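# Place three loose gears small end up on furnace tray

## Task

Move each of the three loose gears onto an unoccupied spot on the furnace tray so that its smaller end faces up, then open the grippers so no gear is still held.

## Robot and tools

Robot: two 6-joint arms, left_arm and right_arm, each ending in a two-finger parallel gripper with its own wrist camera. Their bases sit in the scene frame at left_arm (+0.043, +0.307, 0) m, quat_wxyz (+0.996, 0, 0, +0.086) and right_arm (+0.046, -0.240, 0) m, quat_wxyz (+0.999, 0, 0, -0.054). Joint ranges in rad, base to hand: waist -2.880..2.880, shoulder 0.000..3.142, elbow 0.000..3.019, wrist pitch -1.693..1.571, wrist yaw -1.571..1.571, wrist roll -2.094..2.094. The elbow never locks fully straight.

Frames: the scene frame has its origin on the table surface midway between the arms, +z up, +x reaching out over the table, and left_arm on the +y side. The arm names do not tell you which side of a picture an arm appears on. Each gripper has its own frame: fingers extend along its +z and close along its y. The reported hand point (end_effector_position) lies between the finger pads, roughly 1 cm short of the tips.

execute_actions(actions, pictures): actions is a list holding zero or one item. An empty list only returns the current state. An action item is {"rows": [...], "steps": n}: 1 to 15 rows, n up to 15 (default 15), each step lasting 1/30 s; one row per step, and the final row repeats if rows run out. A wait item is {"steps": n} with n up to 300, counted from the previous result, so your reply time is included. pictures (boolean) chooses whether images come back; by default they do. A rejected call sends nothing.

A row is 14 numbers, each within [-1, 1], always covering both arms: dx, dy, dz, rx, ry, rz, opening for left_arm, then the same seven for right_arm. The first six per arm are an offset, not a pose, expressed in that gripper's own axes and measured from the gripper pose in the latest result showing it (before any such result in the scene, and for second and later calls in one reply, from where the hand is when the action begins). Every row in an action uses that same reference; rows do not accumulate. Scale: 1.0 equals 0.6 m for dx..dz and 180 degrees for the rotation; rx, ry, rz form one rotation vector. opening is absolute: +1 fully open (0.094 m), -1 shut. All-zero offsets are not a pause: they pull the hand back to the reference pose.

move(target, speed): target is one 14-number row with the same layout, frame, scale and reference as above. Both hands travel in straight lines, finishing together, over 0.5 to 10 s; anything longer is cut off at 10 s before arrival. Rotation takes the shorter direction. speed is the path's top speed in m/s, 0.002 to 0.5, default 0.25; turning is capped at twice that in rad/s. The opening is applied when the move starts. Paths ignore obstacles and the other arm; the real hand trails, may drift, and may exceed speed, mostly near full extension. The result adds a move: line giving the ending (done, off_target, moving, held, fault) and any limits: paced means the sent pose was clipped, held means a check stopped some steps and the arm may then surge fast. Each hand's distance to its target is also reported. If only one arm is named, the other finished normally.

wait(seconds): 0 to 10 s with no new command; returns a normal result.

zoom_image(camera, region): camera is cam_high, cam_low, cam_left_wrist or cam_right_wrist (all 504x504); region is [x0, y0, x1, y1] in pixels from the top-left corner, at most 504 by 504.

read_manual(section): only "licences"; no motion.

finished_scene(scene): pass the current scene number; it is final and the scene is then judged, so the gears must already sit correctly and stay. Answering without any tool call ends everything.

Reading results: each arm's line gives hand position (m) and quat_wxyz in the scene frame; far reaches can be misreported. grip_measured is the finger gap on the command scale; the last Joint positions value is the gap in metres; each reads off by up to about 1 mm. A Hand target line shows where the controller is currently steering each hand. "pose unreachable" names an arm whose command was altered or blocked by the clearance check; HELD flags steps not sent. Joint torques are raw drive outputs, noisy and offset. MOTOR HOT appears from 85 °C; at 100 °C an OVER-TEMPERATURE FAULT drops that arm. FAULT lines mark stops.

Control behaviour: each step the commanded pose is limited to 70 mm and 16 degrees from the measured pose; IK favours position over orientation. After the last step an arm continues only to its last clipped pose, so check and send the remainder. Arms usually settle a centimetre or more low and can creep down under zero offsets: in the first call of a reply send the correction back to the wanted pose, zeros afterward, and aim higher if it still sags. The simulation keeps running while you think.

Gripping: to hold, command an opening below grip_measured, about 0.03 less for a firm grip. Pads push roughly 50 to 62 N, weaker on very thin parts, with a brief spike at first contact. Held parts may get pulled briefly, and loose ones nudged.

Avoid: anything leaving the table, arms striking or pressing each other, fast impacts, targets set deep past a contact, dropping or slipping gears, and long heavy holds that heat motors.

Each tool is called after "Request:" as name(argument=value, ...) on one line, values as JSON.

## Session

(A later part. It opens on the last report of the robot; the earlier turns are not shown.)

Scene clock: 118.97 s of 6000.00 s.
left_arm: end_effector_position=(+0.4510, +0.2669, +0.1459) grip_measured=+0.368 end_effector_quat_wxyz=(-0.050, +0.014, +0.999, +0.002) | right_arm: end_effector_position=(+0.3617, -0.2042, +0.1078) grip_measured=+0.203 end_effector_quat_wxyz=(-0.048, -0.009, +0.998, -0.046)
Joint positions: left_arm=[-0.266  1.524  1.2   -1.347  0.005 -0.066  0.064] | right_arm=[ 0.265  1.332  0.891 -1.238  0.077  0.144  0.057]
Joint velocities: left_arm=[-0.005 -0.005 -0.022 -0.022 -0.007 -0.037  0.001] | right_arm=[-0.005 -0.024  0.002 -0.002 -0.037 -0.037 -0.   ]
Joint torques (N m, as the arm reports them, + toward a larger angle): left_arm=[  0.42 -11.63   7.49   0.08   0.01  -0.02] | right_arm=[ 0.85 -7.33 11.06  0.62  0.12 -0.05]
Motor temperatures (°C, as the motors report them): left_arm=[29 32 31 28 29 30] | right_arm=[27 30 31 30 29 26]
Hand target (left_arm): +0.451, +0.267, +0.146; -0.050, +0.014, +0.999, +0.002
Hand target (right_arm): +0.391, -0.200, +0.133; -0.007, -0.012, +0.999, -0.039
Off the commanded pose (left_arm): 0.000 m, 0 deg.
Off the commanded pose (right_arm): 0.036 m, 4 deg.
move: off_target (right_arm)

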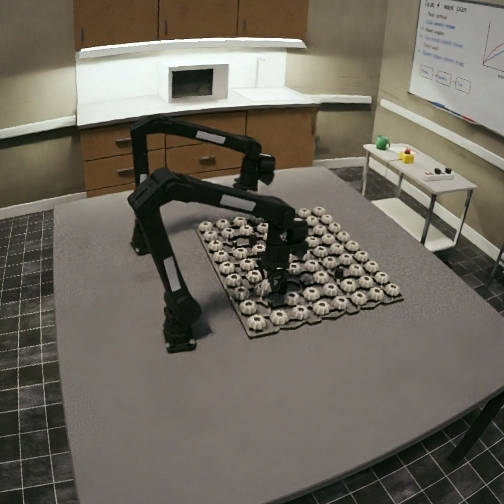

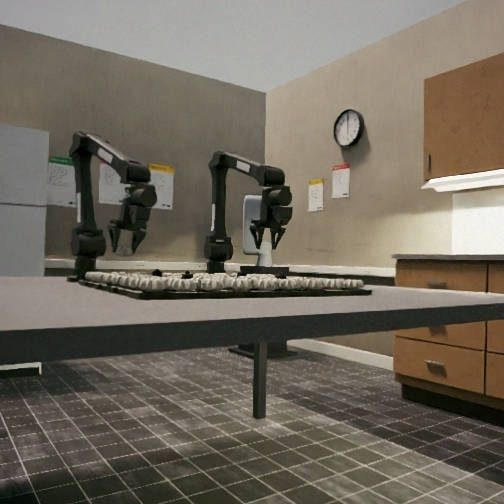

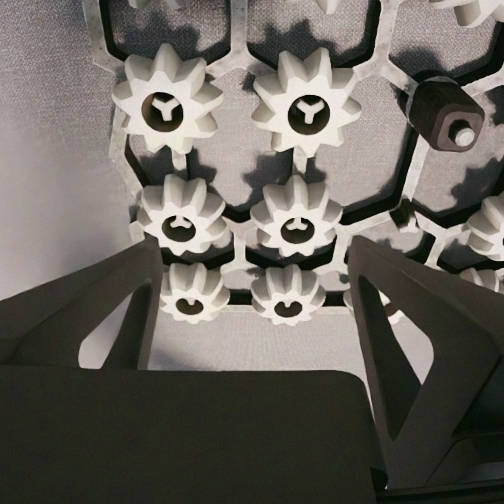

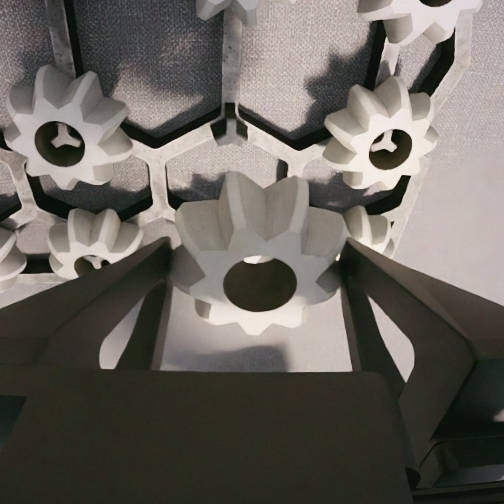

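Request:
move(target=[0, 0, 0, 0, 0, 0, 0.37, -0.03, 0.02, 0.058, -0.029, -0.0306, 0.006, 0.1], speed=0.08)

Scene clock: 124.80 s of 6000.00 s.
left_arm: end_effector_position=(+0.4510, +0.2669, +0.1459) grip_measured=+0.368 end_effector_quat_wxyz=(-0.050, +0.014, +0.999, +0.002) | right_arm: end_effector_position=(+0.3690, -0.1939, +0.0683) grip_measured=+0.203 end_effector_quat_wxyz=(-0.011, -0.002, +1.000, -0.004)
Joint positions: left_arm=[-0.266  1.524  1.2   -1.347  0.005 -0.066  0.064] | right_arm=[ 0.254  1.354  0.8   -1.039  0.004  0.141  0.057]
Joint velocities: left_arm=[-0.005 -0.015  0.007  0.002 -0.051 -0.007  0.   ] | right_arm=[-0.015 -0.005 -0.017  0.022 -0.095  0.007 -0.001]
Joint torques (N m, as the arm reports them, + toward a larger angle): left_arm=[  0.41 -11.63   7.48   0.07   0.01  -0.02] | right_arm=[ 0.44 -7.1   6.65  1.07  0.02  0.03]
Motor temperatures (°C, as the motors report them): left_arm=[29 32 31 28 29 30] | right_arm=[27 30 31 30 29 26]
Hand target (left_arm): +0.451, +0.267, +0.146; -0.050, +0.014, +0.999, +0.002
Hand target (right_arm): +0.376, -0.196, +0.071; +0.001, +0.000, +1.000, -0.001
Off the commanded pose (left_arm): 0.000 m, 0 deg.
Off the commanded pose (right_arm): 0.007 m, 1 deg.
After step 90, 1.67 s passed at rest.
move: done

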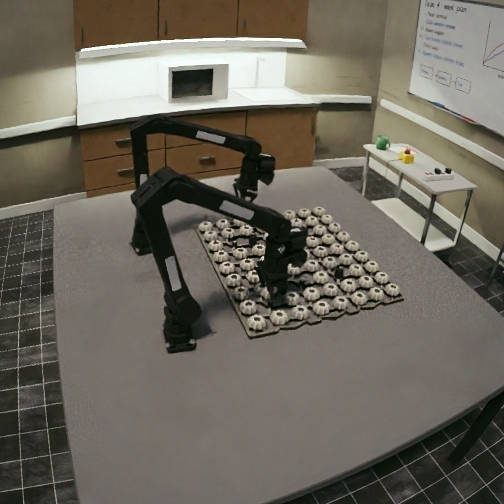

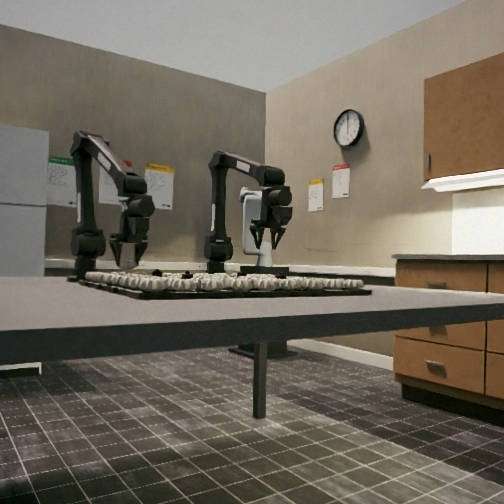

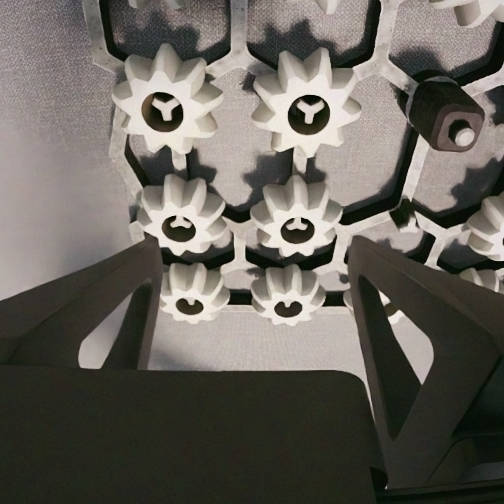

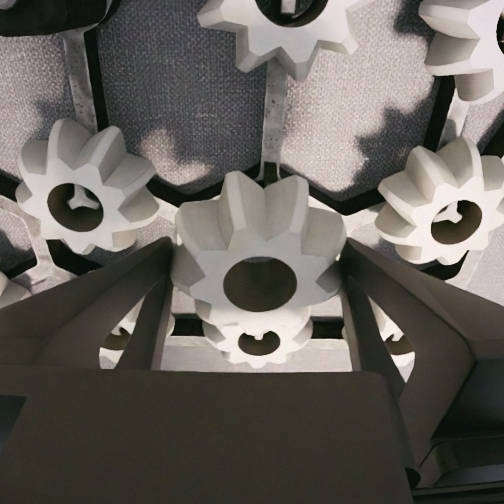

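Request:
move(target=[0, 0, 0, 0, 0, 0, 0.37, -0.008, -0.007, 0.055, 0, -0.005, 0, 0.1], speed=0.05)

Scene clock: 128.47 s of 6000.00 s.
left_arm: end_effector_position=(+0.4510, +0.2669, +0.1459) grip_measured=+0.368 end_effector_quat_wxyz=(-0.050, +0.014, +0.999, +0.002) | right_arm: end_effector_position=(+0.3687, -0.1977, +0.0335) grip_measured=+0.203 end_effector_quat_wxyz=(-0.011, -0.000, +1.000, -0.006)
Joint positions: left_arm=[-0.266  1.524  1.2   -1.347  0.005 -0.066  0.064] | right_arm=[ 0.245  1.416  0.751 -0.929  0.009  0.137  0.057]
Joint velocities: left_arm=[-0.005  0.015 -0.007 -0.007 -0.051  0.051 -0.001] | right_arm=[-0.015 -0.024 -0.012  0.002 -0.007 -0.022 -0.001]
Joint torques (N m, as the arm reports them, + toward a larger angle): left_arm=[  0.4  -11.61   7.48   0.08   0.01  -0.02] | right_arm=[-0.31 -7.56  5.96  1.06 -0.02 -0.07]
Motor temperatures (°C, as the motors report them): left_arm=[29 32 31 28 29 30] | right_arm=[27 30 31 30 29 26]
Hand target (left_arm): +0.451, +0.267, +0.146; -0.050, +0.014, +0.999, +0.002
Hand target (right_arm): +0.373, -0.199, +0.036; -0.003, -0.003, +1.000, -0.003
Off the commanded pose (left_arm): 0.000 m, 0 deg.
Off the commanded pose (right_arm): 0.005 m, 1 deg.
move: done

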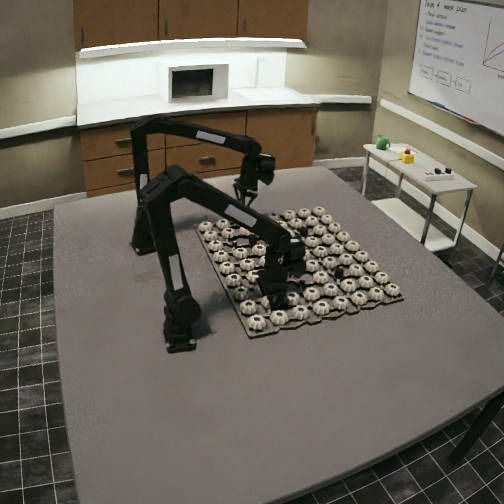

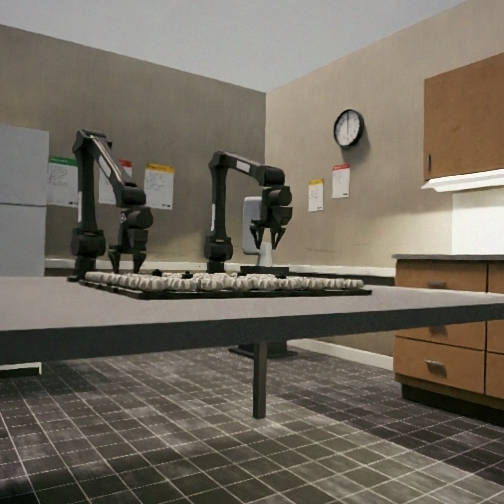

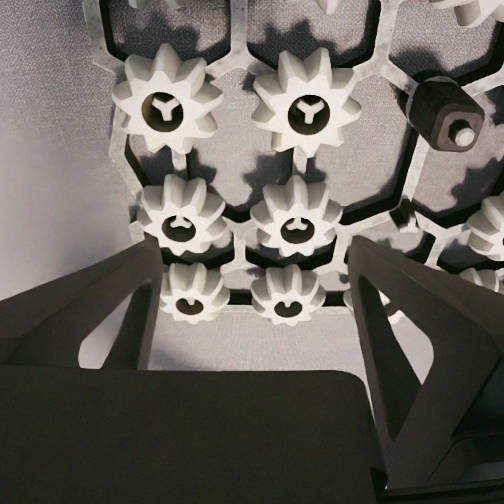

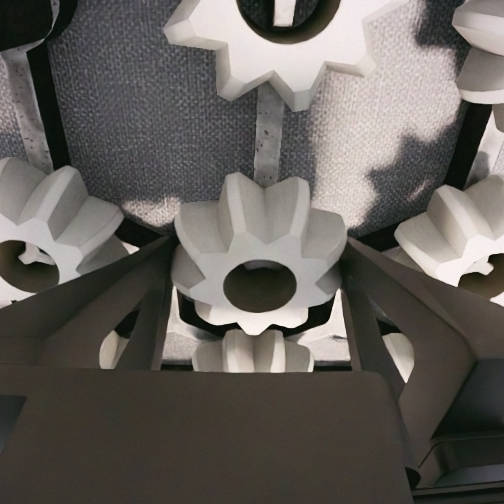

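Request:
move(target=[0, 0, 0, 0, 0, 0, 0.37, -0.012, -0.002, 0.012, 0, -0.005, 0, 0.1], speed=0.03)

Scene clock: 131.10 s of 6000.00 s.
left_arm: end_effector_position=(+0.4510, +0.2669, +0.1459) grip_measured=+0.368 end_effector_quat_wxyz=(-0.050, +0.014, +0.999, +0.002) | right_arm: end_effector_position=(+0.3692, -0.1982, +0.0287) grip_measured=+0.203 end_effector_quat_wxyz=(-0.014, -0.001, +1.000, -0.008)
Joint positions: left_arm=[-0.266  1.524  1.2   -1.347  0.005 -0.066  0.064] | right_arm=[ 0.245  1.431  0.75  -0.92   0.013  0.136  0.057]
Joint velocities: left_arm=[-0.015 -0.005 -0.007 -0.002 -0.037  0.051  0.   ] | right_arm=[ 0.005 -0.015 -0.007 -0.012 -0.022 -0.007 -0.001]
Joint torques (N m, as the arm reports them, + toward a larger angle): left_arm=[  0.43 -11.61   7.48   0.07   0.01  -0.02] | right_arm=[-0.16 -6.85  5.66  1.73  0.07  0.04]
Motor temperatures (°C, as the motors report them): left_arm=[29 32 31 28 29 30] | right_arm=[27 30 31 30 29 26]
Hand target (left_arm): +0.451, +0.267, +0.146; -0.050, +0.014, +0.999, +0.002
Hand target (right_arm): +0.375, -0.199, +0.026; -0.004, -0.000, +1.000, -0.006
Off the commanded pose (left_arm): 0.000 m, 0 deg.
Off the commanded pose (right_arm): 0.007 m, 1 deg.
move: done

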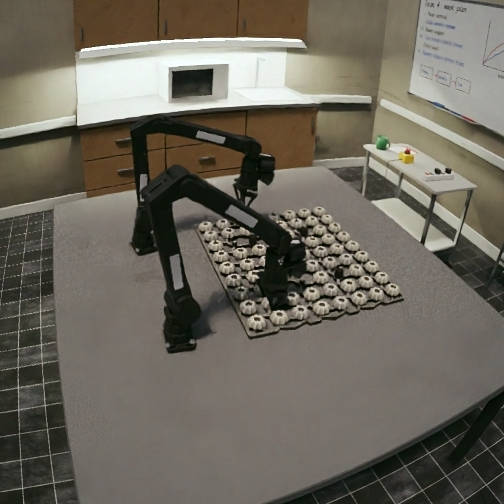

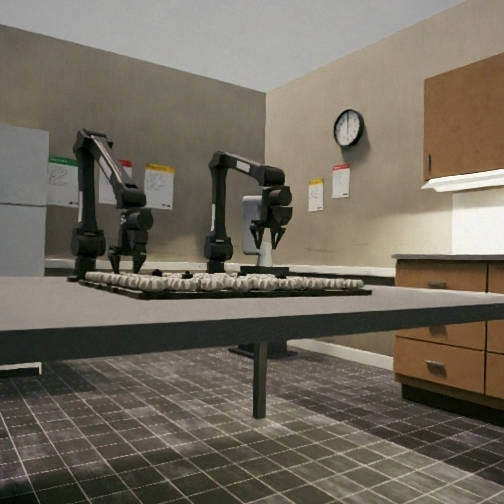

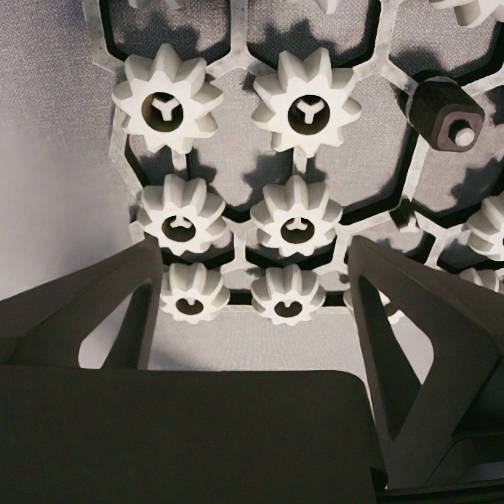

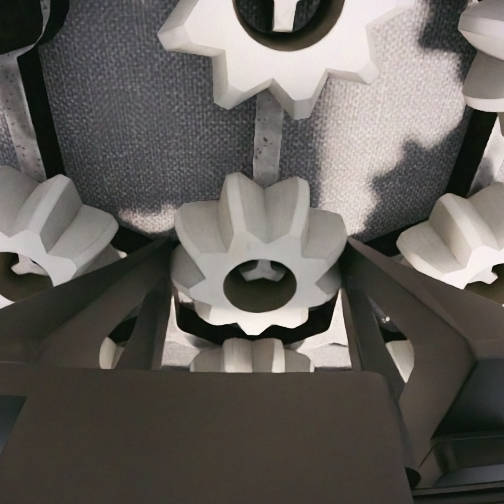

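Seated. Release and lift.

Request:
execute_actions(actions=[{"rows": [[0,0,0,0,0,0,0.37,0,0,0,0,0,0,0.38]], "steps": 12}], pictures=false)

Request:
move(target=[0, 0, 0, 0, 0, 0, 0.37, -0.03, 0, -0.18, 0, 0, 0, 0.38], speed=0.12)

Scene clock: 133.53 s of 6000.00 s.
left_arm: end_effector_position=(+0.4510, +0.2669, +0.1459) grip_measured=+0.368 end_effector_quat_wxyz=(-0.050, +0.014, +0.999, +0.002) | right_arm: end_effector_position=(+0.3692, -0.1982, +0.0287) grip_measured=+0.379 end_effector_quat_wxyz=(-0.014, -0.001, +1.000, -0.008)
Joint positions: left_arm=[-0.266  1.524  1.2   -1.347  0.005 -0.066  0.064] | right_arm=[ 0.245  1.431  0.75  -0.92   0.013  0.136  0.065]
Joint velocities: left_arm=[-0.024  0.005 -0.007 -0.012 -0.022 -0.037 -0.001] | right_arm=[-0.015 -0.015  0.012 -0.012  0.007 -0.007  0.001]
Joint torques (N m, as the arm reports them, + toward a larger angle): left_arm=[  0.41 -11.64   7.47   0.08   0.01  -0.02] | right_arm=[ 0.77 -6.96  5.62  0.63  0.13  0.13]
Motor temperatures (°C, as the motors report them): left_arm=[29 33 31 28 29 30] | right_arm=[27 30 31 30 29 26]
Hand target (left_arm): +0.451, +0.267, +0.146; -0.050, +0.014, +0.999, +0.002
Hand target (right_arm): +0.369, -0.198, +0.029; -0.014, -0.001, +1.000, -0.008
Off the commanded pose (left_arm): 0.000 m, 0 deg.
Off the commanded pose (right_arm): 0.000 m, 0 deg.
Steps of this call (steps 1 to 61: nothing new was sent; steps 62 to 73: all 12 steps of this action). Readings (end_effector_position):
62: left_arm (+0.4510, +0.2669, +0.1459) | right_arm (+0.3692, -0.1982, +0.0287)
63: left_arm (+0.4510, +0.2669, +0.1459) | right_arm (+0.3692, -0.1982, +0.0287)
65: left_arm (+0.4510, +0.2669, +0.1459) | right_arm (+0.3692, -0.1982, +0.0287)
69: left_arm (+0.4510, +0.2669, +0.1459) | right_arm (+0.3692, -0.1982, +0.0287)
73: the state above

Scene clock: 135.07 s of 6000.00 s.
left_arm: end_effector_position=(+0.4510, +0.2669, +0.1459) grip_measured=+0.368 end_effector_quat_wxyz=(-0.050, +0.014, +0.999, +0.002) | right_arm: end_effector_position=(+0.3720, -0.1979, +0.1124) grip_measured=+0.379 end_effector_quat_wxyz=(-0.041, -0.001, +0.999, -0.012)
Joint positions: left_arm=[-0.266  1.524  1.2   -1.347  0.005 -0.066  0.064] | right_arm=[ 0.245  1.34   0.915 -1.231  0.013  0.136  0.065]
Joint velocities: left_arm=[-0.034 -0.015  0.002 -0.012  0.007 -0.007  0.   ] | right_arm=[-0.034 -0.005  0.017  0.002 -0.007  0.066  0.001]
Joint torques (N m, as the arm reports them, + toward a larger angle): left_arm=[  0.4  -11.64   7.48   0.07   0.01  -0.02] | right_arm=[ 0.49 -8.03 10.11 -0.14  0.13  0.13]
Motor temperatures (°C, as the motors report them): left_arm=[29 33 31 28 29 30] | right_arm=[27 30 31 30 29 26]
Hand target (left_arm): +0.451, +0.267, +0.146; -0.050, +0.014, +0.999, +0.002
Hand target (right_arm): +0.391, -0.195, +0.136; -0.014, -0.001, +1.000, -0.008
Off the commanded pose (left_arm): 0.000 m, 0 deg.
Off the commanded pose (right_arm): 0.030 m, 3 deg.
move: off_target (right_arm)

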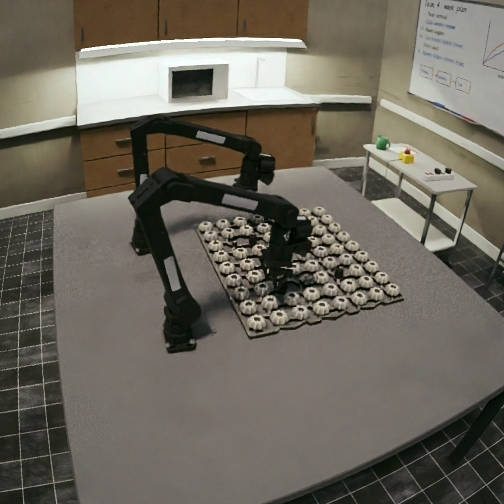

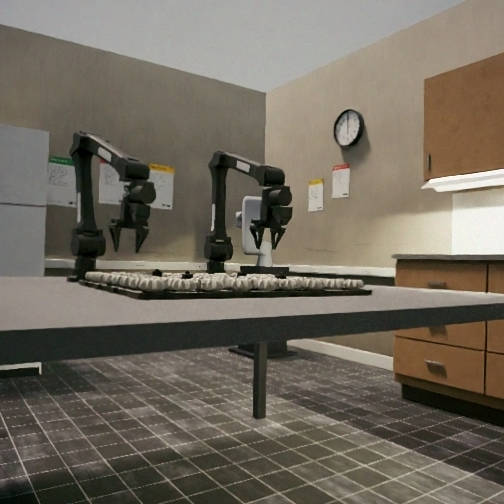

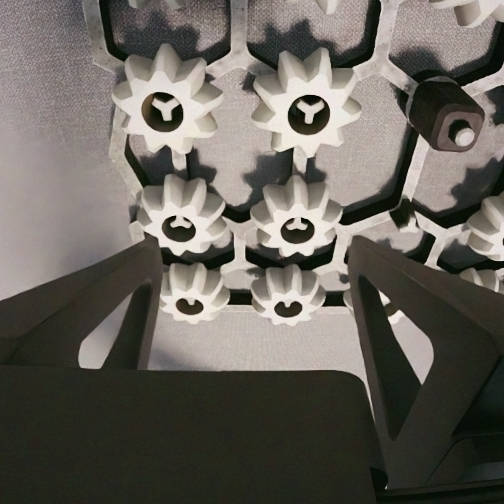

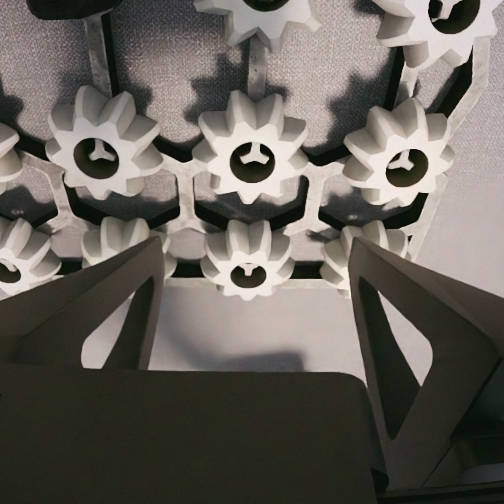

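Request:
finished_scene(scene=1)

The scene is finished: the task was done.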